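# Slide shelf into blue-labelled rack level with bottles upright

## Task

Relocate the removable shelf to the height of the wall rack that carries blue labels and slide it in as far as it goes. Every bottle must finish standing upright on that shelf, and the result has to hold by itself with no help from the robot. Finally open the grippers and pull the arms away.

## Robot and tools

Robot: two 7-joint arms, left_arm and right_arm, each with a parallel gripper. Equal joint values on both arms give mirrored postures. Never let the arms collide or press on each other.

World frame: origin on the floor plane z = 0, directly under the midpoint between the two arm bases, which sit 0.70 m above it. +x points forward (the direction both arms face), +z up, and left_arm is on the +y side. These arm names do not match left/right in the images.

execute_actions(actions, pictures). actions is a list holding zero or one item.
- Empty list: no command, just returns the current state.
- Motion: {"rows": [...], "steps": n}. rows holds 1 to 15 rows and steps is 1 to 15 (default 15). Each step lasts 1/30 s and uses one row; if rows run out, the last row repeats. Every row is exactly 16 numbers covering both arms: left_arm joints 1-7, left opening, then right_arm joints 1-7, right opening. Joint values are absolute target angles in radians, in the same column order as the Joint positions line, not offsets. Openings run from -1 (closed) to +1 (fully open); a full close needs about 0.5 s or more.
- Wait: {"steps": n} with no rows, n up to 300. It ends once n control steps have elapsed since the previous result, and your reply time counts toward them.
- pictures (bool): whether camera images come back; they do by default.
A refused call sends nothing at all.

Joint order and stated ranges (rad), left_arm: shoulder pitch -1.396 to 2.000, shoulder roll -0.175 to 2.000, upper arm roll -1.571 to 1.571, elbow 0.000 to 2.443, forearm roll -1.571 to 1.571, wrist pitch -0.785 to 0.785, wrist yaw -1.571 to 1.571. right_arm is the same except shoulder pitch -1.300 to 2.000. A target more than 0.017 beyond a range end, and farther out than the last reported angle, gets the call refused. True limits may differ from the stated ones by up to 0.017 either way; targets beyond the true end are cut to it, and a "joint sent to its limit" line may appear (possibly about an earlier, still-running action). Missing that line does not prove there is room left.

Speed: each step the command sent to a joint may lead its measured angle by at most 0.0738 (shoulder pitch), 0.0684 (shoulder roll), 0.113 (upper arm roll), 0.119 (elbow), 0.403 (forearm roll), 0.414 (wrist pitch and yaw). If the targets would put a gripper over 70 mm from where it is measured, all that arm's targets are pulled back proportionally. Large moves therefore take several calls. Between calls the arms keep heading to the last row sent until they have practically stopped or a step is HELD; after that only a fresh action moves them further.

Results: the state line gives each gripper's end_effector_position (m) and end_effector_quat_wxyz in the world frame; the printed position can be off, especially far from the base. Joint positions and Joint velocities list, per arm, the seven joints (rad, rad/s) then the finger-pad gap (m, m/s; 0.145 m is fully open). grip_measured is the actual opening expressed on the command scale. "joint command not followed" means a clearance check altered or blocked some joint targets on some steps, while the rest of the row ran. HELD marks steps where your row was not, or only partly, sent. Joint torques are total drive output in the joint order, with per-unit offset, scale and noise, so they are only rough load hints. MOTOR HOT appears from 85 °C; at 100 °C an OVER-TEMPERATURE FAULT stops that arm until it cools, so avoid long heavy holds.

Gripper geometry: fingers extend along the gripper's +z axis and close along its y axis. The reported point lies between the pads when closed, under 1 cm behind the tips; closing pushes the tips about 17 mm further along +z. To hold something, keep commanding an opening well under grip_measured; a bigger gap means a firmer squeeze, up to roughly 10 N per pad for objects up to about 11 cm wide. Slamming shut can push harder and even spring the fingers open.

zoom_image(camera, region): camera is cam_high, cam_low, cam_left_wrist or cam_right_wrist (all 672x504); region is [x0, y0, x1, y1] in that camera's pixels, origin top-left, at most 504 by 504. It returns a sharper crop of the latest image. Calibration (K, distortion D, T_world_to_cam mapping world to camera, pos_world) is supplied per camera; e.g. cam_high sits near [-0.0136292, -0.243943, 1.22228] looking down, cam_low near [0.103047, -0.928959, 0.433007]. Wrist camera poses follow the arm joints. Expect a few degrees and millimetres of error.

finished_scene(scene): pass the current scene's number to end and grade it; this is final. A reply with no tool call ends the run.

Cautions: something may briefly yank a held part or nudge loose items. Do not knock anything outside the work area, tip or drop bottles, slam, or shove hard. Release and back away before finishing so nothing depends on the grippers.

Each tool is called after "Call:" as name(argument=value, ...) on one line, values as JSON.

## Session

Call:
execute_actions(actions=[])

Scene clock: 0.00 s of 6000.00 s.
left_arm: end_effector_position=(+0.2680, +0.1589, +0.4411) grip_measured=+1.00 end_effector_quat_wxyz=(-0.006, +0.716, +0.008, +0.698) | right_arm: end_effector_position=(+0.2731, -0.1538, +0.4455) grip_measured=+1.00 end_effector_quat_wxyz=(-0.002, +0.711, -0.003, +0.704)
Joint positions: left_arm=[-0.445  0.333 -0.276  1.793  0.187 -0.276 -0.361  0.145] | right_arm=[-0.423  0.327 -0.282  1.791  0.185 -0.271 -0.347  0.145]
Joint velocities: left_arm=[ 0.011 -0.011 -0.007 -0.017 -0.007 -0.022 -0.022 -0.   ] | right_arm=[-0.055 -0.055  0.017  0.007  0.007 -0.066  0.007  0.   ]
Joint torques (N m, as the arm reports them, + toward a larger angle): no reading

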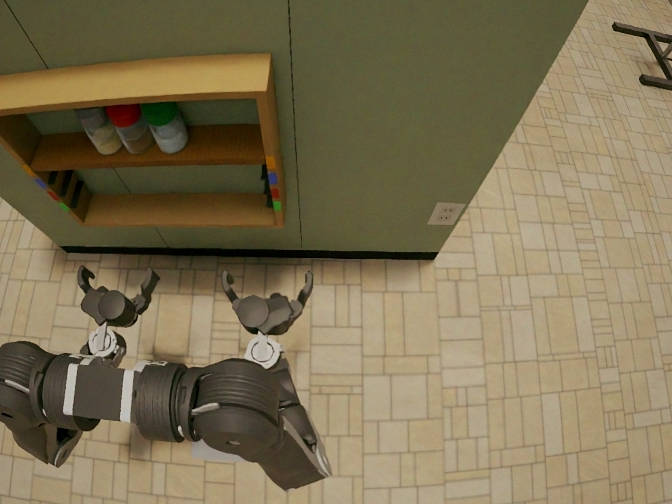

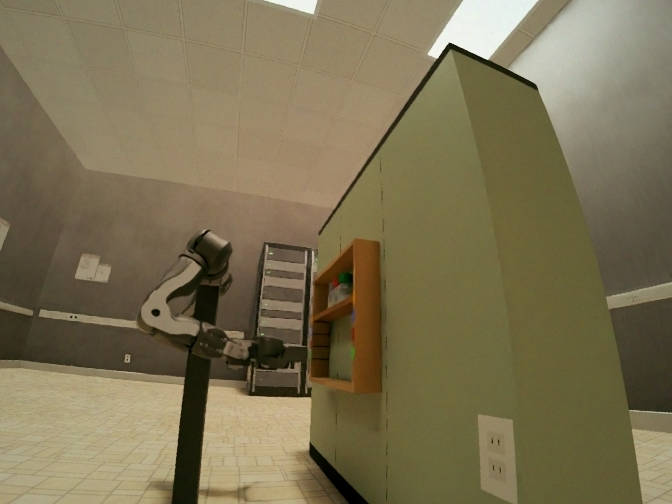

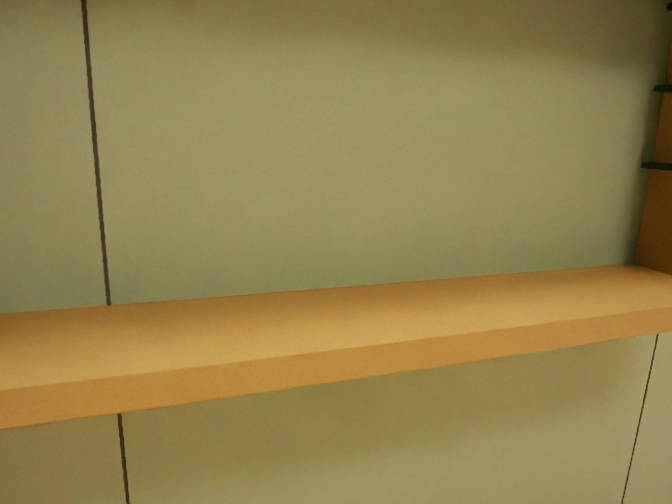

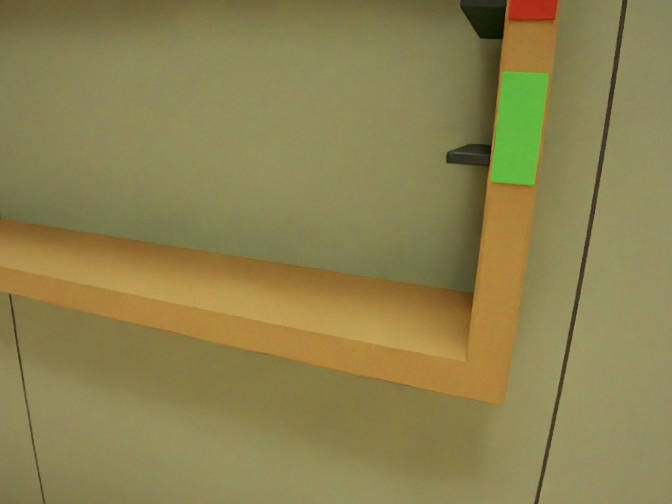

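Call:
zoom_image(camera="cam_high", region=[0, 50, 300, 240])

Call:
zoom_image(camera="cam_low", region=[270, 230, 410, 400])

Region (0, 50, 300, 240) of cam_high's 672x504 image, scaled by 1.680, with more detail than that image has; it fills the top 319 rows of this view, and the rest is white.

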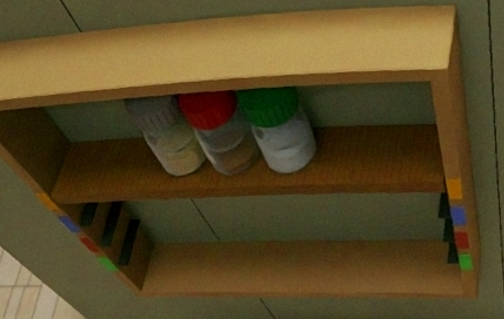

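Region (270, 230, 410, 400) of cam_low's 672x504 image, scaled by 2.965, with more detail than that image has; it fills the left 415 columns of this view, and the rest is white.

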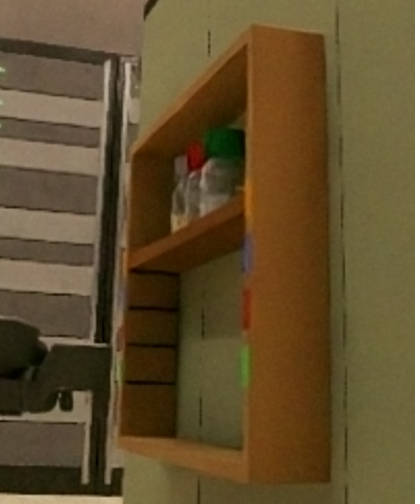

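Call:
zoom_image(camera="cam_high", region=[220, 140, 320, 230])

Region (220, 140, 320, 230) of cam_high's 672x504 image, scaled by 5.040, with more detail than that image has; it fills the top 454 rows of this view, and the rest is white.

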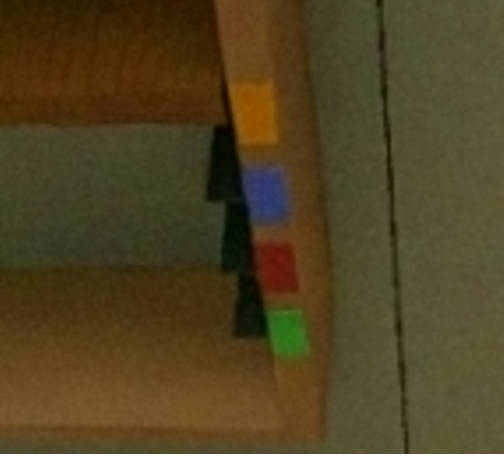

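Call:
execute_actions(actions=[{"rows": [[-0.4170,0.3308,-0.2238,1.8088,0.1040,-0.2769,-0.2976,0.9,-0.3954,0.2972,-0.2834,1.8177,0.2589,-0.2645,-0.3675,0.9],[-0.3889,0.3286,-0.1716,1.8246,0.0210,-0.2777,-0.2343,0.8,-0.3678,0.2674,-0.2849,1.8443,0.3328,-0.2579,-0.3879,0.8],[-0.3609,0.3264,-0.1194,1.8404,-0.0620,-0.2786,-0.1709,0.7,-0.3401,0.2376,-0.2863,1.8710,0.4066,-0.2514,-0.4084,0.7],[-0.3328,0.3242,-0.0672,1.8562,-0.1450,-0.2794,-0.1075,0.6,-0.3125,0.2078,-0.2878,1.8976,0.4805,-0.2448,-0.4288,0.6],[-0.3048,0.3220,-0.0151,1.8721,-0.2280,-0.2803,-0.0442,0.5,-0.2849,0.1780,-0.2892,1.9243,0.5544,-0.2383,-0.4493,0.5],[-0.2767,0.3198,0.0371,1.8879,-0.3109,-0.2811,0.0192,0.4,-0.2573,0.1482,-0.2906,1.9509,0.6283,-0.2318,-0.4697,0.4],[-0.2487,0.3176,0.0893,1.9037,-0.3939,-0.2820,0.0826,0.3,-0.2297,0.1184,-0.2921,1.9776,0.7022,-0.2252,-0.4902,0.3],[-0.2206,0.3154,0.1415,1.9195,-0.4769,-0.2828,0.1460,0.25,-0.2020,0.0886,-0.2935,2.0042,0.7760,-0.2187,-0.5106,0.25],[-0.1926,0.3132,0.1937,1.9353,-0.5599,-0.2837,0.2093,0.25,-0.1744,0.0588,-0.2950,2.0309,0.8499,-0.2121,-0.5311,0.25],[-0.1645,0.3110,0.2459,1.9511,-0.6429,-0.2845,0.2727,0.25,-0.1468,0.0290,-0.2964,2.0575,0.9238,-0.2056,-0.5515,0.25],[-0.1365,0.3088,0.2981,1.9669,-0.7259,-0.2854,0.3361,0.25,-0.1192,-0.0008,-0.2978,2.0842,0.9977,-0.1991,-0.5720,0.25],[-0.1084,0.3066,0.3503,1.9827,-0.8089,-0.2862,0.3994,0.25,-0.0916,-0.0306,-0.2993,2.1108,1.0716,-0.1925,-0.5924,0.25],[-0.0804,0.3044,0.4025,1.9985,-0.8919,-0.2871,0.4628,0.25,-0.0639,-0.0604,-0.3007,2.1375,1.1454,-0.1860,-0.6129,0.25],[-0.0523,0.3022,0.4547,2.0143,-0.9749,-0.2879,0.5262,0.25,-0.0363,-0.0902,-0.3022,2.1641,1.2193,-0.1794,-0.6333,0.25],[-0.0243,0.30,0.5069,2.0302,-1.0578,-0.2887,0.5895,0.25,-0.0087,-0.12,-0.3036,2.1907,1.2932,-0.1729,-0.6538,0.25]], "steps": 15}])

Scene clock: 39.63 s of 6000.00 s.
left_arm: end_effector_position=(+0.3304, +0.2727, +0.6182) grip_measured=+0.25 end_effector_quat_wxyz=(+0.490, -0.480, +0.466, -0.559) | right_arm: end_effector_position=(+0.3310, -0.0982, +0.6115) grip_measured=+0.25 end_effector_quat_wxyz=(+0.475, -0.494, +0.490, -0.539)
Joint positions: left_arm=[-0.026  0.301  0.499  2.024 -0.959 -0.289  0.506  0.094] | right_arm=[-0.013 -0.118 -0.302  2.181  1.206 -0.184 -0.625  0.094]
Joint velocities: left_arm=[ 0.67   0.011  1.389  0.354 -2.132  0.212  1.355  0.   ] | right_arm=[ 0.736 -0.802 -0.081  0.691  1.692  0.139 -0.432 -0.   ]
Joint torques (N m, as the arm reports them, + toward a larger angle): left_arm=[ 1.72  3.41  0.1   5.18  0.23 -0.2  -0.05] | right_arm=[ 2.11 -0.42 -0.66  3.8  -0.13  0.14  0.22]
Steps of this call (steps 1 to 90: nothing new was sent; then 36.13 s passed at rest; steps 91 to 105: all 15 steps of this action). Readings (joint positions):
91: left_arm=[-0.440 0.326 -0.249 1.795 0.152 -0.273 -0.332] | right_arm=[-0.415 0.311 -0.280 1.797 0.217 -0.266 -0.355]
92: left_arm=[-0.415 0.322 -0.195 1.805 0.093 -0.271 -0.287] | right_arm=[-0.390 0.274 -0.281 1.817 0.271 -0.258 -0.370]
94: left_arm=[-0.324 0.327 -0.067 1.850 -0.053 -0.273 -0.184] | right_arm=[-0.309 0.204 -0.290 1.891 0.400 -0.250 -0.400]
98: left_arm=[-0.227 0.314 0.131 1.911 -0.379 -0.283 0.064] | right_arm=[-0.210 0.090 -0.291 1.991 0.689 -0.229 -0.482]
105: the state above
camera_calibration (this result's frames):
cam_left_wrist: T_world_to_cam=[[-0.237945, -0.0912874, -0.966979, 0.696818], [-0.190201, 0.980677, -0.0457779, -0.172785], [0.952474, 0.173027, -0.25071, -0.155731], [0, 0, 0, 1]] pos_world=[0.28127, 0.260003, 0.626856]
cam_right_wrist: T_world_to_cam=[[0.392165, -0.128899, -0.910819, 0.418481], [-0.183101, 0.959384, -0.214608, 0.288691], [0.901488, 0.250934, 0.352635, -0.439872], [0, 0, 0, 1]] pos_world=[0.285285, -0.112645, 0.598231]

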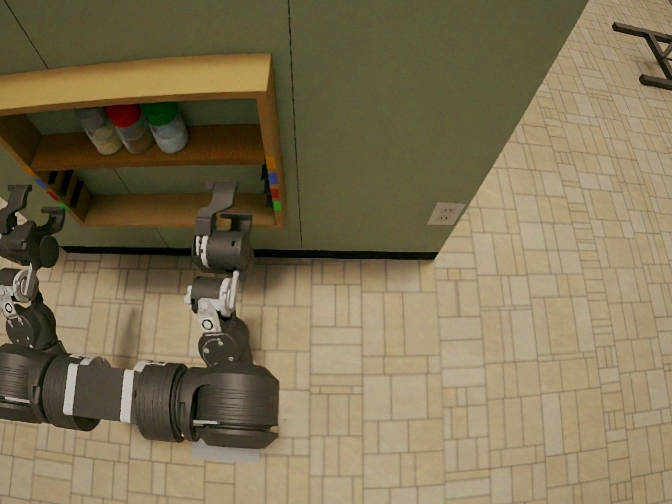

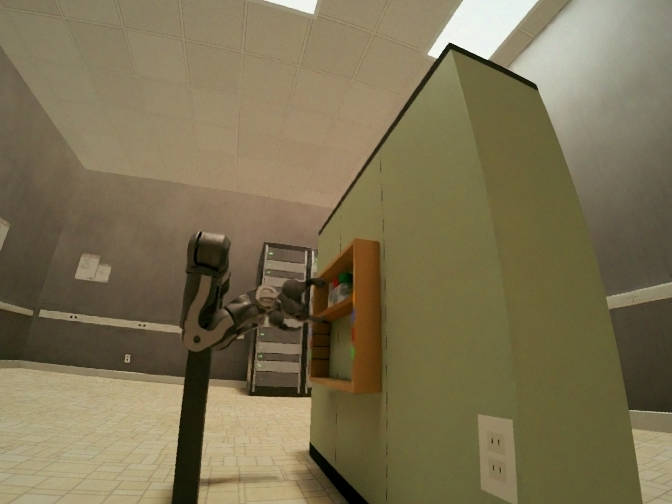

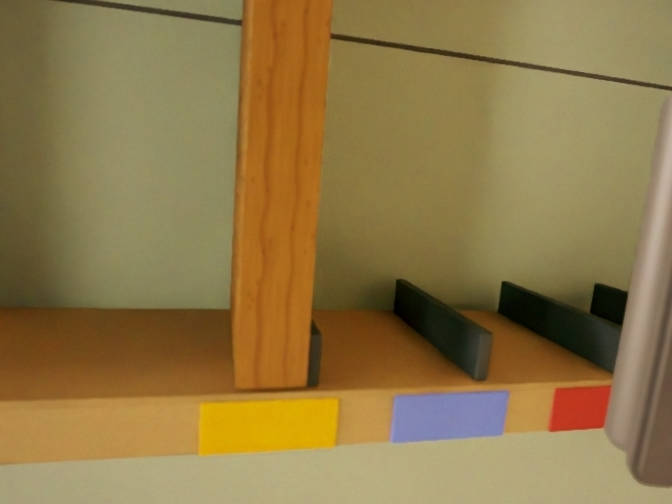

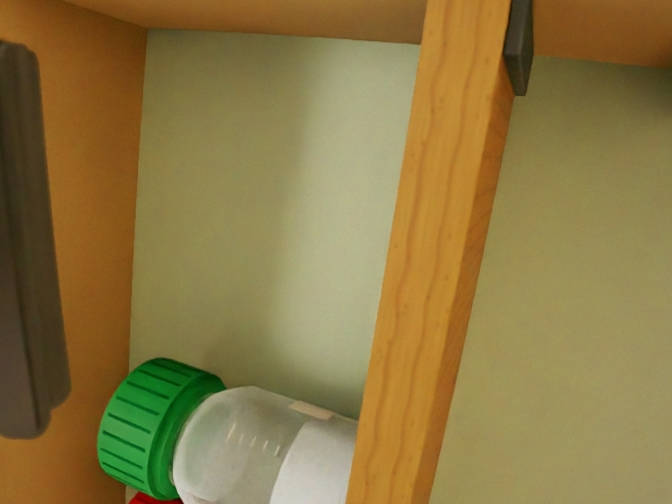

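Call:
execute_actions(actions=[{"steps": 12}], pictures=false)

Scene clock: 41.80 s of 6000.00 s.
left_arm: end_effector_position=(+0.3301, +0.2808, +0.6045) grip_measured=+0.25 end_effector_quat_wxyz=(+0.501, -0.498, +0.498, -0.503) | right_arm: end_effector_position=(+0.3304, -0.0887, +0.6082) grip_measured=+0.25 end_effector_quat_wxyz=(+0.499, -0.500, +0.500, -0.501)
Joint positions: left_arm=[-0.025  0.299  0.506  2.033 -1.056 -0.287  0.582  0.094] | right_arm=[-0.011 -0.119 -0.304  2.189  1.292 -0.176 -0.65   0.094]
Joint velocities: left_arm=[-0.077 -0.033 -0.012 -0.002 -0.007  0.037 -0.051 -0.   ] | right_arm=[-0.033  0.011 -0.017  0.002  0.022  0.081 -0.007 -0.   ]
Joint torques (N m, as the arm reports them, + toward a larger angle): left_arm=[ 3.48  3.83  1.29  4.07  0.08 -0.05 -0.21] | right_arm=[ 2.93 -1.77 -0.07  3.47 -0.02  0.16  0.33]
Steps of this call (steps 1 to 30: the robot went on to your last target; steps 31 to 65: nothing new was sent). Readings (joint positions):
1: left_arm=[-0.013 0.308 0.523 2.032 -1.009 -0.284 0.537] | right_arm=[0.005 -0.129 -0.306 2.198 1.248 -0.179 -0.631]
2: left_arm=[-0.015 0.311 0.518 2.035 -1.033 -0.284 0.554] | right_arm=[0.005 -0.125 -0.307 2.201 1.268 -0.177 -0.633]
4: left_arm=[-0.025 0.297 0.506 2.033 -1.050 -0.287 0.577] | right_arm=[-0.014 -0.119 -0.304 2.189 1.286 -0.176 -0.647]
8: left_arm=[-0.025 0.299 0.506 2.033 -1.055 -0.287 0.582] | right_arm=[-0.011 -0.119 -0.304 2.189 1.291 -0.176 -0.650]
65: the state above
All arms were judged still, so your last target was given up. Only a new action makes them travel on or press farther. Fingers that are still opening or closing keep moving.

Call:
execute_actions(actions=[{"rows": [[0.0104,0.30,0.4894,1.9990,-1.0750,-0.2887,0.5876,0.25,0.0243,-0.12,-0.2933,2.1569,1.3048,-0.1729,-0.6514,0.25],[0.0451,0.30,0.4719,1.9679,-1.0923,-0.2887,0.5857,0.25,0.0573,-0.12,-0.2830,2.1232,1.3163,-0.1729,-0.6489,0.25],[0.0798,0.30,0.4543,1.9367,-1.1095,-0.2887,0.5837,0.25,0.0902,-0.12,-0.2727,2.0894,1.3279,-0.1729,-0.6465,0.25],[0.1145,0.30,0.4368,1.9055,-1.1267,-0.2887,0.5818,0.25,0.1232,-0.12,-0.2624,2.0556,1.3394,-0.1729,-0.6440,0.25],[0.1470,0.30,0.4211,1.8708,-1.1421,-0.2887,0.5748,0.25,0.1540,-0.12,-0.2539,2.0191,1.3494,-0.1729,-0.6369,0.25],[0.1796,0.30,0.4053,1.8361,-1.1575,-0.2887,0.5679,0.25,0.1848,-0.12,-0.2453,1.9825,1.3594,-0.1729,-0.6297,0.25],[0.2121,0.30,0.3896,1.8014,-1.1729,-0.2887,0.5609,0.25,0.2155,-0.12,-0.2368,1.9460,1.3693,-0.1729,-0.6226,0.25],[0.2446,0.30,0.3738,1.7667,-1.1883,-0.2887,0.5539,0.25,0.2463,-0.12,-0.2282,1.9094,1.3793,-0.1729,-0.6154,0.25],[0.2762,0.30,0.3595,1.7282,-1.2022,-0.2887,0.5427,0.25,0.2760,-0.12,-0.2210,1.8699,1.3882,-0.1729,-0.6043,0.25],[0.3078,0.30,0.3451,1.6897,-1.2162,-0.2887,0.5314,0.25,0.3057,-0.12,-0.2139,1.8303,1.3971,-0.1729,-0.5933,0.25],[0.3393,0.30,0.3308,1.6512,-1.2301,-0.2887,0.5202,0.25,0.3354,-0.12,-0.2067,1.7908,1.4059,-0.1729,-0.5822,0.25],[0.3709,0.30,0.3164,1.6127,-1.2440,-0.2887,0.5089,0.25,0.3651,-0.12,-0.1995,1.7512,1.4148,-0.1729,-0.5711,0.25],[0.3990,0.30,0.3044,1.5752,-1.2555,-0.2887,0.4959,0.25,0.3914,-0.12,-0.1939,1.7134,1.4222,-0.1729,-0.5586,0.25],[0.4270,0.30,0.2925,1.5377,-1.2671,-0.2887,0.4830,0.25,0.4177,-0.12,-0.1884,1.6757,1.4295,-0.1729,-0.5462,0.25],[0.4551,0.30,0.2805,1.5002,-1.2786,-0.2887,0.4700,0.25,0.4440,-0.12,-0.1828,1.6379,1.4369,-0.1729,-0.5337,0.25]], "steps": 15}], pictures=false)

Scene clock: 45.63 s of 6000.00 s.
left_arm: end_effector_position=(+0.4188, +0.2750, +0.6235) grip_measured=+1.00 end_effector_quat_wxyz=(+0.491, -0.497, +0.532, -0.479) | right_arm: end_effector_position=(+0.4390, -0.0888, +0.6058) grip_measured=+0.25 end_effector_quat_wxyz=(+0.493, -0.506, +0.504, -0.498)
Joint positions: left_arm=[ 0.435  0.317  0.309  1.679 -1.236 -0.303  0.691  0.145] | right_arm=[ 0.439 -0.12  -0.186  1.645  1.427 -0.174 -0.555  0.094]
Joint velocities: left_arm=[ 0.319 -0.033 -0.247 -0.002 -0.403  0.125  0.799  0.   ] | right_arm=[ 0.692  0.055  0.095 -1.038  0.212  0.007  0.198 -0.   ]
Joint torques (N m, as the arm reports them, + toward a larger angle): left_arm=[ 11.23  -0.51  -3.92 -21.5   -0.5    0.21  -5.77] | right_arm=[ 5.11 -1.67  0.11  3.96 -0.14  0.11  0.77]
Steps of this call (steps 1 to 90: nothing new was sent; then 0.33 s passed at rest; steps 91 to 105: all 15 steps of this action). Readings (joint positions):
91: left_arm=[-0.005 0.300 0.498 2.014 -1.063 -0.288 0.583] | right_arm=[0.006 -0.119 -0.300 2.171 1.296 -0.176 -0.650]
92: left_arm=[0.039 0.300 0.479 1.975 -1.076 -0.288 0.584] | right_arm=[0.048 -0.119 -0.288 2.131 1.305 -0.175 -0.650]
94: left_arm=[0.117 0.301 0.440 1.914 -1.106 -0.288 0.582] | right_arm=[0.124 -0.120 -0.265 2.061 1.326 -0.175 -0.648]
98: left_arm=[0.241 0.301 0.378 1.773 -1.169 -0.289 0.568] | right_arm=[0.240 -0.120 -0.232 1.914 1.367 -0.175 -0.630]
105: the state above

Call:
execute_actions(actions=[{"rows": [[0.40,0.30,0.32,1.66,-1.236,-0.2887,0.60,0.25,0.4440,-0.12,-0.1828,1.6379,1.4369,-0.1729,-0.5337,0.25],[0.3709,0.30,0.3164,1.6527,-1.2440,-0.2887,0.5389,0.25,0.4440,-0.12,-0.1828,1.6379,1.4369,-0.1729,-0.5337,0.25],[0.3078,0.30,0.3451,1.6897,-1.2162,-0.2887,0.5314,0.25,0.4440,-0.12,-0.1828,1.6379,1.4369,-0.1729,-0.5337,0.25],[0.2762,0.30,0.3595,1.7282,-1.2022,-0.2887,0.5427,0.25,0.4440,-0.12,-0.1828,1.6379,1.4369,-0.1729,-0.5337,0.25],[0.2446,0.30,0.3738,1.7667,-1.1883,-0.2887,0.5539,0.25,0.4440,-0.12,-0.1828,1.6379,1.4369,-0.1729,-0.5337,0.25]], "steps": 12}])

Scene clock: 47.17 s of 6000.00 s.
left_arm: end_effector_position=(+0.3901, +0.2812, +0.6046) grip_measured=+0.25 end_effector_quat_wxyz=(+0.501, -0.498, +0.501, -0.500) | right_arm: end_effector_position=(+0.4407, -0.0888, +0.6076) grip_measured=+0.25 end_effector_quat_wxyz=(+0.497, -0.502, +0.502, -0.499)
Joint positions: left_arm=[ 0.246  0.302  0.374  1.77  -1.189 -0.291  0.555  0.094] | right_arm=[ 0.445 -0.12  -0.183  1.636  1.435 -0.174 -0.54   0.094]
Joint velocities: left_arm=[-0.077 -0.033 -0.007 -0.027 -0.037  0.037 -0.095 -0.   ] | right_arm=[-0.033  0.011  0.002 -0.002 -0.051 -0.007  0.007 -0.   ]
Joint torques (N m, as the arm reports them, + toward a larger angle): left_arm=[ 5.17  3.18  0.83  4.15  0.15  0.06 -0.4 ] | right_arm=[ 5.07 -1.54 -0.18  3.71 -0.06  0.12  0.62]
Steps of this call (steps 1 to 30: the robot went on to your last target; steps 31 to 34: nothing new was sent; steps 35 to 46: all 12 steps of this action). Readings (joint positions):
35: left_arm=[0.419 0.311 0.321 1.705 -1.231 -0.298 0.698] | right_arm=[0.445 -0.120 -0.183 1.636 1.435 -0.174 -0.540]
36: left_arm=[0.379 0.310 0.328 1.709 -1.228 -0.297 0.645] | right_arm=[0.445 -0.120 -0.183 1.636 1.435 -0.174 -0.540]
38: left_arm=[0.279 0.304 0.359 1.727 -1.210 -0.294 0.569] | right_arm=[0.445 -0.120 -0.183 1.636 1.435 -0.174 -0.540]
42: left_arm=[0.251 0.298 0.374 1.765 -1.192 -0.291 0.562] | right_arm=[0.445 -0.120 -0.183 1.636 1.435 -0.174 -0.540]
46: the state above
camera_calibration (this result's frames):
cam_left_wrist: T_world_to_cam=[[-0.329713, -0.0220317, -0.943824, 0.700894], [-0.241164, 0.968525, 0.0616393, -0.212037], [0.912759, 0.24794, -0.324648, -0.178377], [0, 0, 0, 1]] pos_world=[0.342773, 0.265031, 0.616681]
cam_right_wrist: T_world_to_cam=[[0.362687, -0.0450276, -0.930822, 0.405706], [-0.245802, 0.958839, -0.142158, 0.282546], [0.89891, 0.280357, 0.336691, -0.526276], [0, 0, 0, 1]] pos_world=[0.39538, -0.105103, 0.594999]

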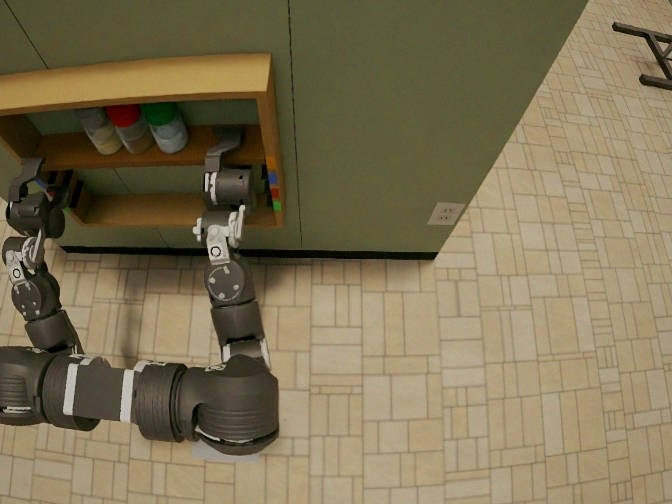

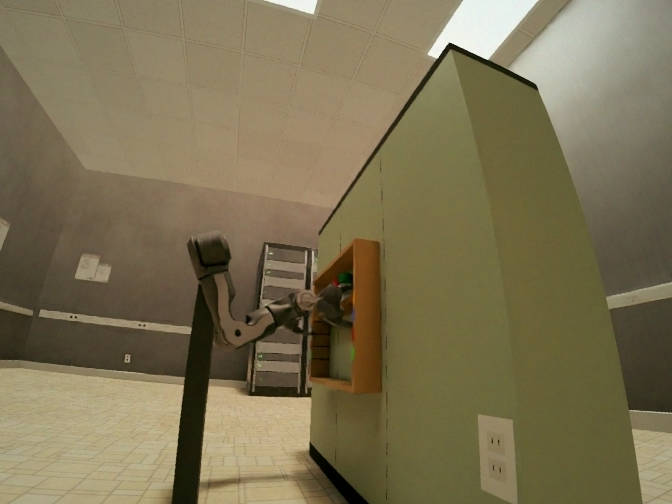

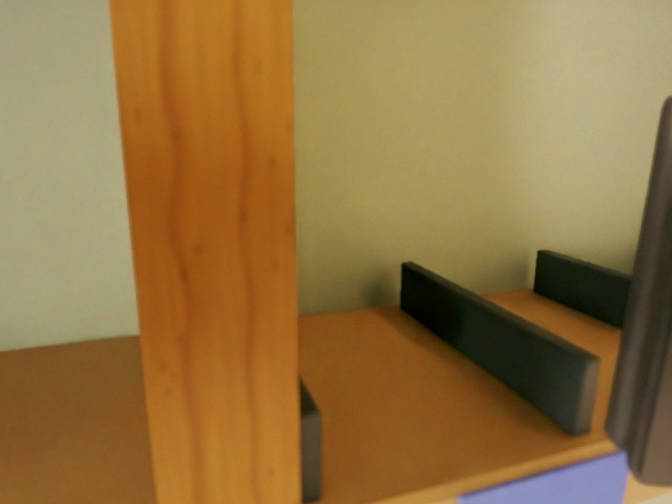

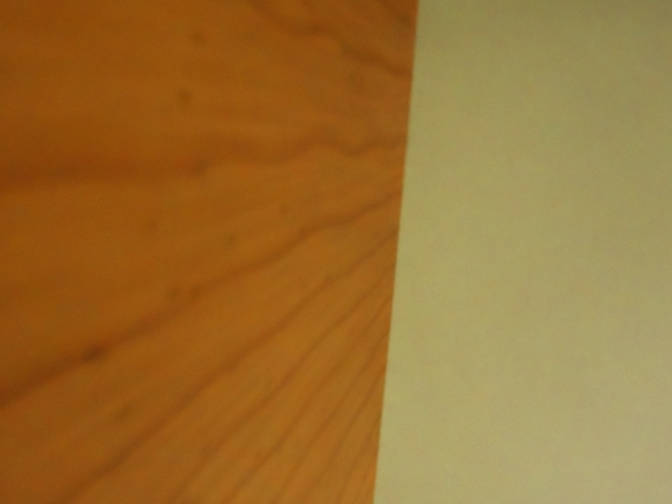

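Call:
zoom_image(camera="cam_high", region=[0, 100, 200, 260])

Region (0, 100, 200, 260) of cam_high's 672x504 image, scaled by 2.520, with more detail than that image has; it fills the top 403 rows of this view, and the rest is white.

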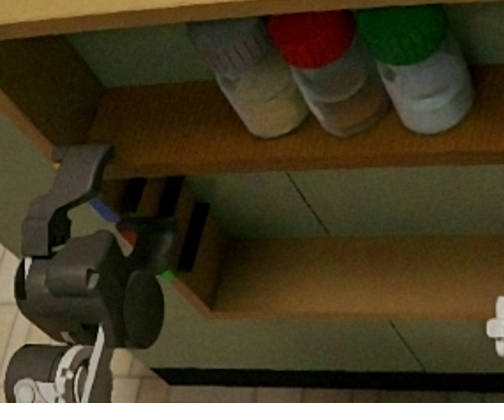

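Call:
zoom_image(camera="cam_low", region=[280, 260, 380, 360])

Region (280, 260, 380, 360) of cam_low's 672x504 image, scaled by 5.040, with more detail than that image has.

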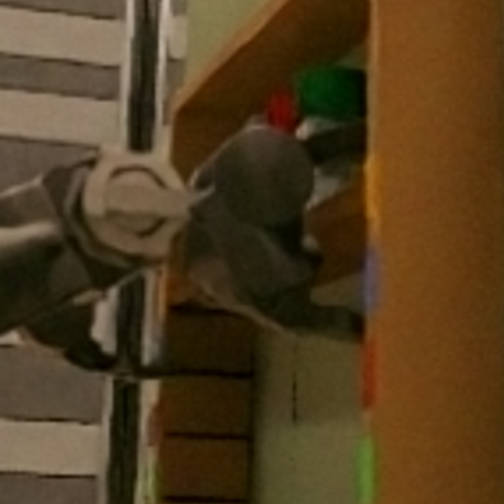

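Call:
execute_actions(actions=[{"rows": [[0.2440,0.2916,0.3562,1.7854,-1.2005,-0.2720,0.5602,0.25,0.4440,-0.12,-0.1828,1.6379,1.4369,-0.1729,-0.5337,0.25],[0.2421,0.2812,0.3385,1.8009,-1.2121,-0.2530,0.5653,0.25,0.4440,-0.12,-0.1828,1.6379,1.4369,-0.1729,-0.5337,0.25],[0.2401,0.2708,0.3207,1.8163,-1.2236,-0.2340,0.5705,0.25,0.4440,-0.12,-0.1828,1.6379,1.4369,-0.1729,-0.5337,0.25],[0.2382,0.2604,0.3030,1.8318,-1.2352,-0.2150,0.5756,0.25,0.4440,-0.12,-0.1828,1.6379,1.4369,-0.1729,-0.5337,0.25],[0.2362,0.25,0.2852,1.8472,-1.2467,-0.196,0.5808,0.25,0.4440,-0.12,-0.1828,1.6379,1.4369,-0.1729,-0.5337,0.25],[0.2609,0.25,0.2753,1.8160,-1.2551,-0.196,0.5722,0.25,0.4440,-0.12,-0.1828,1.6379,1.4369,-0.1729,-0.5337,0.25],[0.2856,0.25,0.2654,1.7848,-1.2636,-0.196,0.5636,0.25,0.4440,-0.12,-0.1828,1.6379,1.4369,-0.1729,-0.5337,0.25],[0.3103,0.25,0.2554,1.7536,-1.2720,-0.196,0.5549,0.25,0.4440,-0.12,-0.1828,1.6379,1.4369,-0.1729,-0.5337,0.25],[0.3350,0.25,0.2455,1.7224,-1.2805,-0.196,0.5463,0.25,0.4440,-0.12,-0.1828,1.6379,1.4369,-0.1729,-0.5337,0.25],[0.3597,0.25,0.2356,1.6912,-1.2889,-0.196,0.5377,0.25,0.4440,-0.12,-0.1828,1.6379,1.4369,-0.1729,-0.5337,0.25],[0.3761,0.25,0.2294,1.6687,-1.2940,-0.196,0.5303,0.25,0.4440,-0.12,-0.1828,1.6379,1.4369,-0.1729,-0.5337,0.25],[0.3925,0.25,0.2231,1.6461,-1.2990,-0.196,0.5229,0.25,0.4440,-0.12,-0.1828,1.6379,1.4369,-0.1729,-0.5337,0.25],[0.4090,0.25,0.2169,1.6236,-1.3041,-0.196,0.5155,0.25,0.4440,-0.12,-0.1828,1.6379,1.4369,-0.1729,-0.5337,0.25],[0.4254,0.25,0.2106,1.6010,-1.3091,-0.196,0.5081,0.25,0.4440,-0.12,-0.1828,1.6379,1.4369,-0.1729,-0.5337,0.25],[0.4418,0.25,0.2044,1.5785,-1.3142,-0.196,0.5007,0.25,0.4440,-0.12,-0.1828,1.6379,1.4369,-0.1729,-0.5337,0.25]], "steps": 15}])

Scene clock: 60.97 s of 6000.00 s.
left_arm: end_effector_position=(+0.4393, +0.2516, +0.6058) grip_measured=+0.25 end_effector_quat_wxyz=(+0.496, -0.503, +0.502, -0.499) | right_arm: end_effector_position=(+0.4407, -0.0888, +0.6076) grip_measured=+0.25 end_effector_quat_wxyz=(+0.497, -0.502, +0.502, -0.499)
Joint positions: left_arm=[ 0.439  0.251  0.208  1.584 -1.307 -0.198  0.516  0.094] | right_arm=[ 0.445 -0.12  -0.183  1.636  1.435 -0.174 -0.54   0.094]
Joint velocities: left_arm=[ 0.429 -0.077 -0.154 -0.593 -0.212  0.037 -0.168  0.   ] | right_arm=[-0.077  0.055 -0.007  0.012  0.037 -0.051 -0.037 -0.   ]
Joint torques (N m, as the arm reports them, + toward a larger angle): left_arm=[ 6.65  2.53  0.5   4.94  0.07  0.05 -0.61] | right_arm=[ 5.18 -1.65 -0.17  3.6  -0.07  0.13  0.6 ]
Steps of this call (steps 1 to 15: the robot went on to your last target; steps 16 to 90: nothing new was sent; then 10.30 s passed at rest; steps 91 to 105: all 15 steps of this action). Readings (joint positions):
91: left_arm=[0.245 0.299 0.368 1.776 -1.195 -0.282 0.555] | right_arm=[0.445 -0.120 -0.183 1.636 1.435 -0.174 -0.540]
92: left_arm=[0.245 0.290 0.350 1.793 -1.204 -0.268 0.557] | right_arm=[0.445 -0.120 -0.183 1.636 1.435 -0.174 -0.540]
94: left_arm=[0.243 0.260 0.304 1.830 -1.221 -0.239 0.563] | right_arm=[0.445 -0.120 -0.183 1.636 1.435 -0.174 -0.540]
98: left_arm=[0.309 0.249 0.260 1.757 -1.260 -0.203 0.565] | right_arm=[0.445 -0.120 -0.183 1.636 1.435 -0.174 -0.540]
105: the state above
camera_calibration (this result's frames):
cam_left_wrist: T_world_to_cam=[[-0.342354, -0.0301066, -0.939088, 0.722295], [-0.239917, 0.969154, 0.0563937, -0.16914], [0.908424, 0.24461, -0.339017, -0.204087], [0, 0, 0, 1]] pos_world=[0.392099, 0.23559, 0.618648]
cam_right_wrist: T_world_to_cam=[[0.363042, -0.0450281, -0.930684, 0.405524], [-0.245748, 0.958839, -0.142252, 0.282589], [0.898781, 0.280357, 0.337034, -0.526449], [0, 0, 0, 1]] pos_world=[0.395386, -0.105103, 0.595044]

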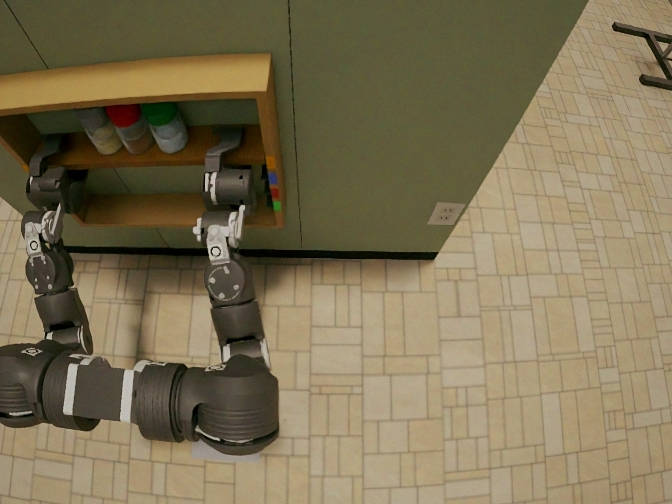

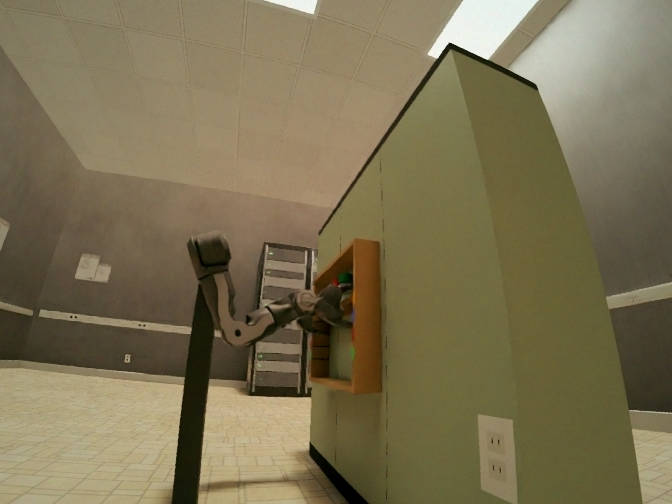

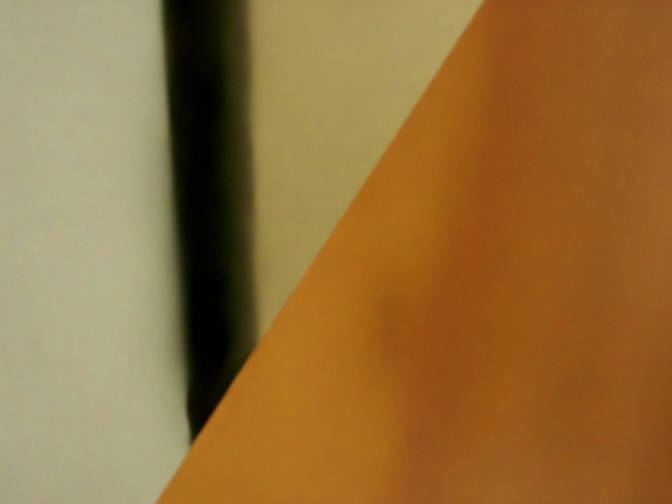

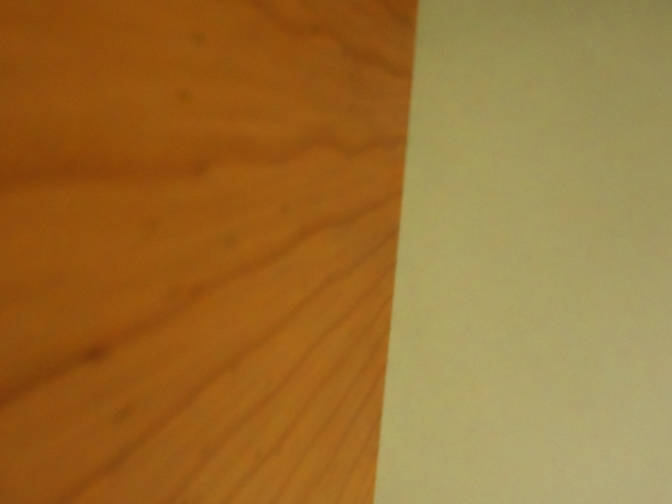

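Call:
execute_actions(actions=[{"rows": [[0.4448,0.25,0.2044,1.5785,-1.3142,-0.196,0.5037,0.15,0.4480,-0.12,-0.1828,1.6379,1.4369,-0.1729,-0.5379,0.15],[0.4478,0.25,0.2044,1.5785,-1.3142,-0.196,0.5067,0.05,0.4522,-0.12,-0.1828,1.6379,1.4369,-0.1729,-0.5420,0.05],[0.4509,0.25,0.2044,1.5785,-1.3142,-0.196,0.5098,-0.05,0.4565,-0.12,-0.1828,1.6379,1.4369,-0.1729,-0.5462,-0.05],[0.4509,0.25,0.2044,1.5785,-1.3142,-0.196,0.5098,-0.15,0.4565,-0.12,-0.1828,1.6379,1.4369,-0.1729,-0.5462,-0.15],[0.4509,0.25,0.2044,1.5785,-1.3142,-0.196,0.5098,-0.25,0.4565,-0.12,-0.1828,1.6379,1.4369,-0.1729,-0.5462,-0.25],[0.4509,0.25,0.2044,1.5785,-1.3142,-0.196,0.5098,-0.35,0.4565,-0.12,-0.1828,1.6379,1.4369,-0.1729,-0.5462,-0.35],[0.4509,0.25,0.2044,1.5785,-1.3142,-0.196,0.5098,-0.45,0.4565,-0.12,-0.1828,1.6379,1.4369,-0.1729,-0.5462,-0.45],[0.4509,0.25,0.2044,1.5785,-1.3142,-0.196,0.5098,-0.55,0.4565,-0.12,-0.1828,1.6379,1.4369,-0.1729,-0.5462,-0.55],[0.4509,0.25,0.2044,1.5785,-1.3142,-0.196,0.5098,-0.65,0.4565,-0.12,-0.1828,1.6379,1.4369,-0.1729,-0.5462,-0.65],[0.4509,0.25,0.2044,1.5785,-1.3142,-0.196,0.5098,-0.72,0.4565,-0.12,-0.1828,1.6379,1.4369,-0.1729,-0.5462,-0.72],[0.4509,0.25,0.2044,1.5785,-1.3142,-0.196,0.5098,-0.8,0.4565,-0.12,-0.1828,1.6379,1.4369,-0.1729,-0.5462,-0.8],[0.4509,0.25,0.2044,1.5785,-1.3142,-0.196,0.5098,-0.9,0.4565,-0.12,-0.1828,1.6379,1.4369,-0.1729,-0.5462,-0.9],[0.4509,0.25,0.2044,1.5785,-1.3142,-0.196,0.5098,-1,0.4565,-0.12,-0.1828,1.6379,1.4369,-0.1729,-0.5462,-1]], "steps": 15}], pictures=false)

Scene clock: 64.00 s of 6000.00 s.
left_arm: end_effector_position=(+0.4413, +0.2513, +0.6132) grip_measured=-0.76 end_effector_quat_wxyz=(+0.501, -0.498, +0.495, -0.506) | right_arm: end_effector_position=(+0.4415, -0.0889, +0.6204) grip_measured=-0.76 end_effector_quat_wxyz=(+0.508, -0.492, +0.493, -0.507)
Joint positions: left_arm=[ 0.455  0.251  0.205  1.58  -1.306 -0.195  0.502  0.018] | right_arm=[ 0.464 -0.12  -0.183  1.643  1.437 -0.174 -0.528  0.018]
Joint velocities: left_arm=[ 0.011 -0.011  0.012  0.022 -0.022 -0.022  0.037 -0.   ] | right_arm=[ 0.033 -0.011 -0.007 -0.002 -0.022  0.022  0.051  0.   ]
Joint torques (N m, as the arm reports them, + toward a larger angle): left_arm=[ 6.46  2.47  0.78  4.65 -0.12 -0.04 -0.22] | right_arm=[ 3.97 -1.43 -0.07  2.36 -0.09  0.15 -0.05]
Steps of this call (steps 1 to 15: the robot went on to your last target; steps 16 to 76: nothing new was sent; steps 77 to 91: all 15 steps of this action). Readings (joint positions):
77: left_arm=[0.446 0.251 0.205 1.579 -1.313 -0.198 0.506] | right_arm=[0.445 -0.120 -0.183 1.636 1.436 -0.174 -0.540]
78: left_arm=[0.446 0.251 0.205 1.579 -1.313 -0.198 0.506] | right_arm=[0.445 -0.120 -0.183 1.636 1.436 -0.174 -0.540]
80: left_arm=[0.449 0.251 0.205 1.579 -1.313 -0.198 0.506] | right_arm=[0.452 -0.120 -0.183 1.636 1.436 -0.174 -0.542]
84: left_arm=[0.451 0.251 0.205 1.579 -1.313 -0.198 0.506] | right_arm=[0.455 -0.120 -0.183 1.637 1.436 -0.174 -0.537]
91: the state above

Call:
execute_actions(actions=[{"rows": [[0.4475,0.25,0.2089,1.5973,-1.3106,-0.196,0.5075,-1,0.4604,-0.12,-0.1852,1.6599,1.4337,-0.1729,-0.5389,-1],[0.4400,0.25,0.2133,1.6146,-1.3070,-0.196,0.5130,-1,0.4567,-0.12,-0.1876,1.6768,1.4306,-0.1729,-0.5499,-1],[0.4325,0.25,0.2178,1.6319,-1.3034,-0.196,0.5185,-1,0.4531,-0.12,-0.1900,1.6937,1.4274,-0.1729,-0.5608,-1],[0.4250,0.25,0.2222,1.6492,-1.2998,-0.196,0.5240,-1,0.4495,-0.12,-0.1924,1.7106,1.4243,-0.1729,-0.5718,-1],[0.4176,0.25,0.2267,1.6666,-1.2961,-0.196,0.5296,-1,0.4459,-0.12,-0.1947,1.7274,1.4211,-0.1729,-0.5827,-1],[0.4101,0.25,0.2311,1.6839,-1.2925,-0.196,0.5351,-1,0.4422,-0.12,-0.1971,1.7443,1.4180,-0.1729,-0.5937,-1],[0.4026,0.25,0.2356,1.7012,-1.2889,-0.196,0.5406,-1,0.4386,-0.12,-0.1995,1.7612,1.4148,-0.1729,-0.6046,-1],[0.3876,0.25,0.2418,1.7207,-1.2836,-0.196,0.5465,-1,0.4247,-0.12,-0.2031,1.7810,1.4104,-0.1729,-0.6112,-1],[0.3726,0.25,0.2480,1.7402,-1.2784,-0.196,0.5525,-1,0.4107,-0.12,-0.2067,1.8008,1.4059,-0.1729,-0.6178,-1],[0.3575,0.25,0.2542,1.7597,-1.2731,-0.196,0.5584,-1,0.3968,-0.12,-0.2103,1.8205,1.4015,-0.1729,-0.6243,-1],[0.3425,0.25,0.2604,1.7792,-1.2678,-0.196,0.5643,-1,0.3828,-0.12,-0.2139,1.8403,1.3970,-0.1729,-0.6309,-1],[0.3275,0.25,0.2666,1.7987,-1.2625,-0.196,0.5702,-1,0.3689,-0.12,-0.2174,1.8601,1.3926,-0.1729,-0.6375,-1],[0.3125,0.25,0.2728,1.8182,-1.2573,-0.196,0.5762,-1,0.3550,-0.12,-0.2210,1.8799,1.3882,-0.1729,-0.6441,-1],[0.2974,0.25,0.2790,1.8377,-1.2520,-0.196,0.5821,-1,0.3410,-0.12,-0.2246,1.8996,1.3837,-0.1729,-0.6506,-1],[0.2824,0.25,0.2852,1.8572,-1.2467,-0.196,0.5880,-1,0.3271,-0.12,-0.2282,1.9194,1.3793,-0.1729,-0.6572,-1]], "steps": 15}], pictures=false)

Scene clock: 84.97 s of 6000.00 s.
left_arm: end_effector_position=(+0.3948, +0.2517, +0.6177) grip_measured=-0.76 end_effector_quat_wxyz=(+0.505, -0.498, +0.495, -0.502) | right_arm: end_effector_position=(+0.3975, -0.0882, +0.6233) grip_measured=-0.76 end_effector_quat_wxyz=(+0.503, -0.499, +0.501, -0.496)
Joint positions: left_arm=[ 0.278  0.248  0.281  1.842 -1.253 -0.189  0.602  0.018] | right_arm=[ 0.317 -0.12  -0.225  1.9    1.392 -0.174 -0.675  0.018]
Joint velocities: left_arm=[-0.363 -0.055  0.164  0.545  0.139  0.037  0.095  0.   ] | right_arm=[-0.341  0.011 -0.11   0.564 -0.212  0.051 -0.095  0.   ]
Joint torques (N m, as the arm reports them, + toward a larger angle): left_arm=[ 7.81  3.07  1.2   6.87  0.04 -0.16 -0.94] | right_arm=[ 7.03 -1.77 -0.6   5.64 -0.28  0.1   1.13]
Steps of this call (steps 1 to 15: the robot went on to your last target; steps 16 to 90: nothing new was sent; then 17.47 s passed at rest; steps 91 to 105: all 15 steps of this action). Readings (joint positions):
91: left_arm=[0.452 0.250 0.206 1.587 -1.306 -0.194 0.506] | right_arm=[0.463 -0.120 -0.183 1.649 1.437 -0.174 -0.533]
92: left_arm=[0.442 0.250 0.209 1.602 -1.304 -0.194 0.513] | right_arm=[0.456 -0.120 -0.183 1.663 1.437 -0.174 -0.545]
94: left_arm=[0.421 0.249 0.219 1.636 -1.299 -0.193 0.530] | right_arm=[0.442 -0.120 -0.189 1.695 1.432 -0.174 -0.572]
98: left_arm=[0.389 0.249 0.238 1.707 -1.288 -0.191 0.559] | right_arm=[0.420 -0.120 -0.199 1.762 1.423 -0.174 -0.624]
105: the state above

Call:
execute_actions(actions=[{"rows": [[0.2648,0.25,0.2931,1.8775,-1.2397,-0.196,0.5926,-1,0.3109,-0.12,-0.2331,1.9403,1.3736,-0.1729,-0.6628,-1],[0.2471,0.25,0.3009,1.8979,-1.2327,-0.196,0.5972,-1,0.2946,-0.12,-0.2380,1.9612,1.3679,-0.1729,-0.6684,-1],[0.2295,0.25,0.3088,1.9182,-1.2257,-0.196,0.6018,-1,0.2784,-0.12,-0.2429,1.9821,1.3622,-0.1729,-0.6740,-1],[0.2119,0.25,0.3167,1.9386,-1.2187,-0.196,0.6063,-1,0.2622,-0.12,-0.2477,2.0029,1.3565,-0.1729,-0.6795,-1],[0.1943,0.25,0.3246,1.9589,-1.2117,-0.196,0.6109,-1,0.2460,-0.12,-0.2526,2.0238,1.3508,-0.1729,-0.6851,-1],[0.1766,0.25,0.3324,1.9793,-1.2047,-0.196,0.6155,-1,0.2297,-0.12,-0.2575,2.0447,1.3451,-0.1729,-0.6907,-1],[0.1590,0.25,0.3403,1.9996,-1.1977,-0.196,0.6201,-1,0.2135,-0.12,-0.2624,2.0656,1.3394,-0.1729,-0.6963,-1],[0.1427,0.25,0.3481,2.0158,-1.1906,-0.196,0.6219,-1,0.1987,-0.12,-0.2676,2.0825,1.3336,-0.1729,-0.6993,-1],[0.1263,0.25,0.3559,2.0321,-1.1834,-0.196,0.6237,-1,0.1838,-0.12,-0.2727,2.0994,1.3279,-0.1729,-0.7023,-1],[0.1100,0.25,0.3636,2.0483,-1.1763,-0.196,0.6254,-1,0.1690,-0.12,-0.2779,2.1163,1.3221,-0.1729,-0.7053,-1],[0.0936,0.25,0.3714,2.0646,-1.1691,-0.196,0.6272,-1,0.1541,-0.12,-0.2830,2.1332,1.3163,-0.1729,-0.7083,-1],[0.0773,0.25,0.3792,2.0808,-1.1620,-0.196,0.6290,-1,0.1393,-0.12,-0.2882,2.1500,1.3105,-0.1729,-0.7113,-1],[0.0610,0.25,0.3870,2.0970,-1.1549,-0.196,0.6308,-1,0.1245,-0.12,-0.2933,2.1669,1.3048,-0.1729,-0.7143,-1],[0.0446,0.25,0.3947,2.1133,-1.1477,-0.196,0.6325,-1,0.1096,-0.12,-0.2985,2.1838,1.2990,-0.1729,-0.7173,-1],[0.0283,0.25,0.4025,2.1295,-1.1406,-0.196,0.6343,-1,0.0948,-0.12,-0.3036,2.2007,1.2932,-0.1729,-0.7203,-1]], "steps": 15}])

Scene clock: 89.23 s of 6000.00 s.
left_arm: end_effector_position=(+0.3357, +0.2520, +0.6179) grip_measured=-0.76 end_effector_quat_wxyz=(+0.505, -0.499, +0.494, -0.502) | right_arm: end_effector_position=(+0.3394, -0.0882, +0.6231) grip_measured=-0.76 end_effector_quat_wxyz=(+0.501, -0.501, +0.502, -0.496)
Joint positions: left_arm=[ 0.026  0.248  0.398  2.117 -1.147 -0.188  0.649  0.018] | right_arm=[ 0.087 -0.119 -0.299  2.182  1.306 -0.173 -0.744  0.018]
Joint velocities: left_arm=[-0.516 -0.011  0.212  0.466  0.212 -0.007  0.051  0.001] | right_arm=[-0.341 -0.011 -0.144  0.481 -0.154 -0.051 -0.081 -0.   ]
Joint torques (N m, as the arm reports them, + toward a larger angle): left_arm=[ 5.38  3.26  1.23  6.32  0.04 -0.24 -0.81] | right_arm=[ 5.08 -1.89 -0.91  5.3  -0.24  0.11  1.14]
Steps of this call (steps 1 to 30: the robot went on to your last target; steps 31 to 90: nothing new was sent; then 0.77 s passed at rest; steps 91 to 105: all 15 steps of this action). Readings (joint positions):
91: left_arm=[0.268 0.248 0.287 1.860 -1.244 -0.189 0.610] | right_arm=[0.308 -0.120 -0.228 1.918 1.386 -0.174 -0.685]
92: left_arm=[0.248 0.248 0.295 1.881 -1.239 -0.189 0.612] | right_arm=[0.291 -0.119 -0.232 1.939 1.381 -0.174 -0.689]
94: left_arm=[0.207 0.248 0.313 1.927 -1.224 -0.189 0.619] | right_arm=[0.251 -0.119 -0.244 1.986 1.370 -0.174 -0.698]
98: left_arm=[0.140 0.248 0.344 2.005 -1.197 -0.189 0.635] | right_arm=[0.190 -0.119 -0.263 2.066 1.347 -0.174 -0.720]
105: the state above
camera_calibration (this result's frames):
cam_left_wrist: T_world_to_cam=[[-0.318487, -0.031336, -0.947409, 0.69568], [-0.250382, 0.966739, 0.0521945, -0.18836], [0.914262, 0.253837, -0.31574, -0.124629], [0, 0, 0, 1]] pos_world=[0.288347, 0.23553, 0.629575]
cam_right_wrist: T_world_to_cam=[[0.365601, -0.0360839, -0.930072, 0.456246], [-0.25154, 0.958236, -0.136054, 0.257361], [0.896138, 0.283692, 0.341256, -0.442311], [0, 0, 0, 1]] pos_world=[0.294304, -0.104669, 0.610297]

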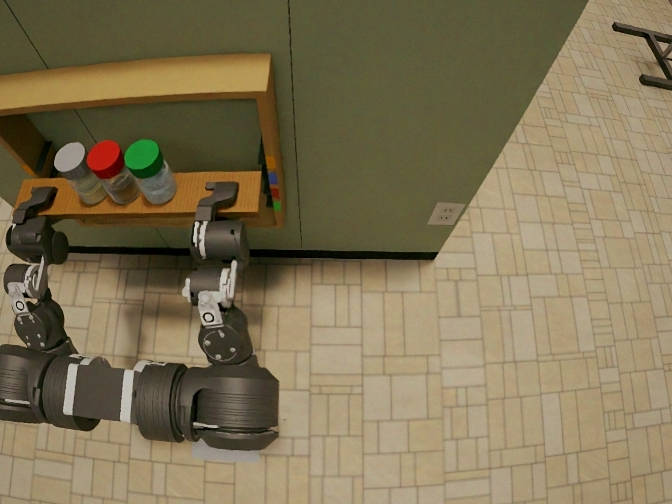

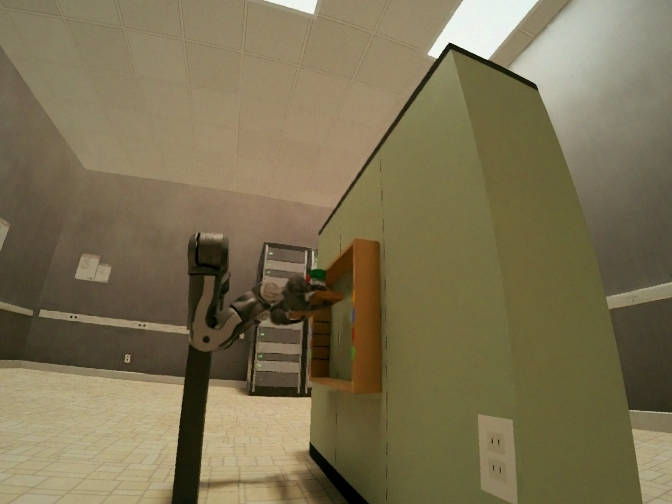

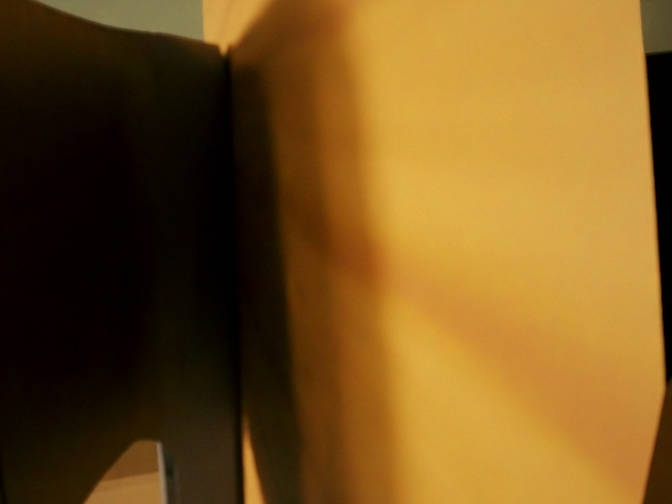

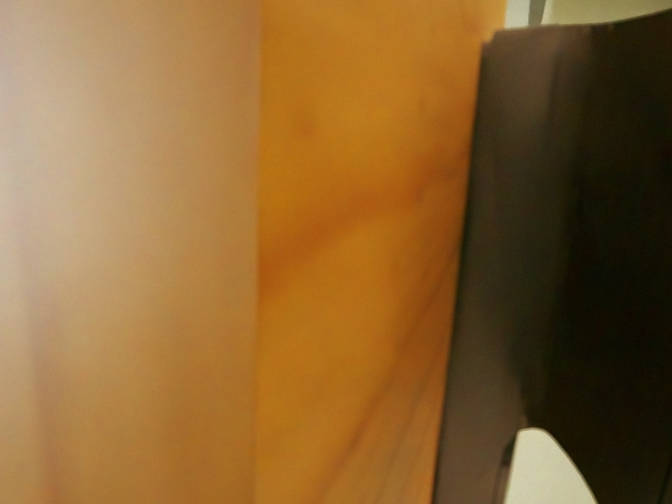

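Call:
execute_actions(actions=[{"rows": [[0.0194,0.25,0.3984,2.1208,-1.1444,-0.196,0.6158,-1,0.0837,-0.12,-0.3013,2.1932,1.2958,-0.1729,-0.7014,-1],[0.0104,0.25,0.3942,2.1122,-1.1482,-0.196,0.5972,-1,0.0727,-0.12,-0.2991,2.1858,1.2983,-0.1729,-0.6826,-1],[0.0015,0.25,0.3901,2.1035,-1.1520,-0.196,0.5787,-1,0.0616,-0.12,-0.2968,2.1783,1.3009,-0.1729,-0.6637,-1],[-0.0075,0.25,0.3859,2.0949,-1.1558,-0.196,0.5601,-1,0.0506,-0.12,-0.2945,2.1709,1.3034,-0.1729,-0.6448,-1],[-0.0164,0.25,0.3818,2.0862,-1.1596,-0.196,0.5416,-1,0.0395,-0.12,-0.2922,2.1634,1.3060,-0.1729,-0.6259,-1],[-0.0254,0.25,0.3776,2.0775,-1.1634,-0.196,0.5231,-1,0.0285,-0.12,-0.2900,2.1559,1.3085,-0.1729,-0.6071,-1],[-0.0343,0.25,0.3735,2.0689,-1.1672,-0.196,0.5045,-1,0.0174,-0.12,-0.2877,2.1485,1.3111,-0.1729,-0.5882,-1],[-0.0433,0.25,0.3693,2.0602,-1.1711,-0.196,0.4860,-1,0.0064,-0.12,-0.2854,2.1410,1.3136,-0.1729,-0.5693,-1],[-0.0522,0.25,0.3652,2.0516,-1.1749,-0.196,0.4674,-1,-0.0047,-0.12,-0.2831,2.1336,1.3162,-0.1729,-0.5504,-1],[-0.0612,0.25,0.3610,2.0429,-1.1787,-0.196,0.4489,-1,-0.0157,-0.12,-0.2809,2.1261,1.3187,-0.1729,-0.5316,-1],[-0.0701,0.25,0.3569,2.0342,-1.1825,-0.196,0.4304,-1,-0.0268,-0.12,-0.2786,2.1186,1.3213,-0.1729,-0.5127,-1],[-0.0791,0.25,0.3527,2.0256,-1.1863,-0.196,0.4118,-1,-0.0378,-0.12,-0.2763,2.1112,1.3238,-0.1729,-0.4938,-1],[-0.0880,0.25,0.3486,2.0169,-1.1901,-0.196,0.3933,-1,-0.0489,-0.12,-0.2740,2.1037,1.3264,-0.1729,-0.4750,-1],[-0.0970,0.25,0.3444,2.0083,-1.1939,-0.196,0.3747,-1,-0.0599,-0.12,-0.2718,2.0963,1.3289,-0.1729,-0.4561,-1],[-0.1059,0.25,0.3403,1.9996,-1.1977,-0.196,0.3562,-1,-0.0710,-0.12,-0.2695,2.0888,1.3315,-0.1729,-0.4372,-1]], "steps": 15}], pictures=false)

Scene clock: 101.23 s of 6000.00 s.
left_arm: end_effector_position=(+0.3353, +0.2514, +0.5665) grip_measured=-0.76 end_effector_quat_wxyz=(+0.496, -0.506, +0.500, -0.499) | right_arm: end_effector_position=(+0.3359, -0.0894, +0.5730) grip_measured=-0.76 end_effector_quat_wxyz=(+0.493, -0.505, +0.507, -0.494)
Joint positions: left_arm=[-0.11   0.248  0.342  1.998 -1.189 -0.189  0.41   0.018] | right_arm=[-0.077 -0.119 -0.269  2.084  1.332 -0.177 -0.496  0.018]
Joint velocities: left_arm=[-0.231  0.011 -0.095 -0.208 -0.037  0.007 -0.462  0.001] | right_arm=[-0.297 -0.055  0.076 -0.168  0.11   0.007  0.403 -0.001]
Joint torques (N m, as the arm reports them, + toward a larger angle): left_arm=[ 4.61  3.22  0.85  5.83 -0.02 -0.22 -1.18] | right_arm=[ 4.35 -1.83 -0.51  4.63 -0.18  0.23  1.43]
Steps of this call (steps 1 to 15: the robot went on to your last target; steps 16 to 90: nothing new was sent; then 8.50 s passed at rest; steps 91 to 105: all 15 steps of this action). Readings (joint positions):
91: left_arm=[0.020 0.248 0.401 2.122 -1.141 -0.188 0.647] | right_arm=[0.080 -0.119 -0.302 2.190 1.300 -0.173 -0.741]
92: left_arm=[0.013 0.248 0.398 2.115 -1.142 -0.188 0.633] | right_arm=[0.072 -0.119 -0.301 2.185 1.300 -0.173 -0.726]
94: left_arm=[-0.010 0.248 0.388 2.095 -1.148 -0.188 0.605] | right_arm=[0.045 -0.119 -0.295 2.168 1.303 -0.173 -0.696]
98: left_arm=[-0.047 0.248 0.372 2.059 -1.164 -0.189 0.541] | right_arm=[-0.000 -0.119 -0.286 2.136 1.315 -0.174 -0.630]
105: the state above


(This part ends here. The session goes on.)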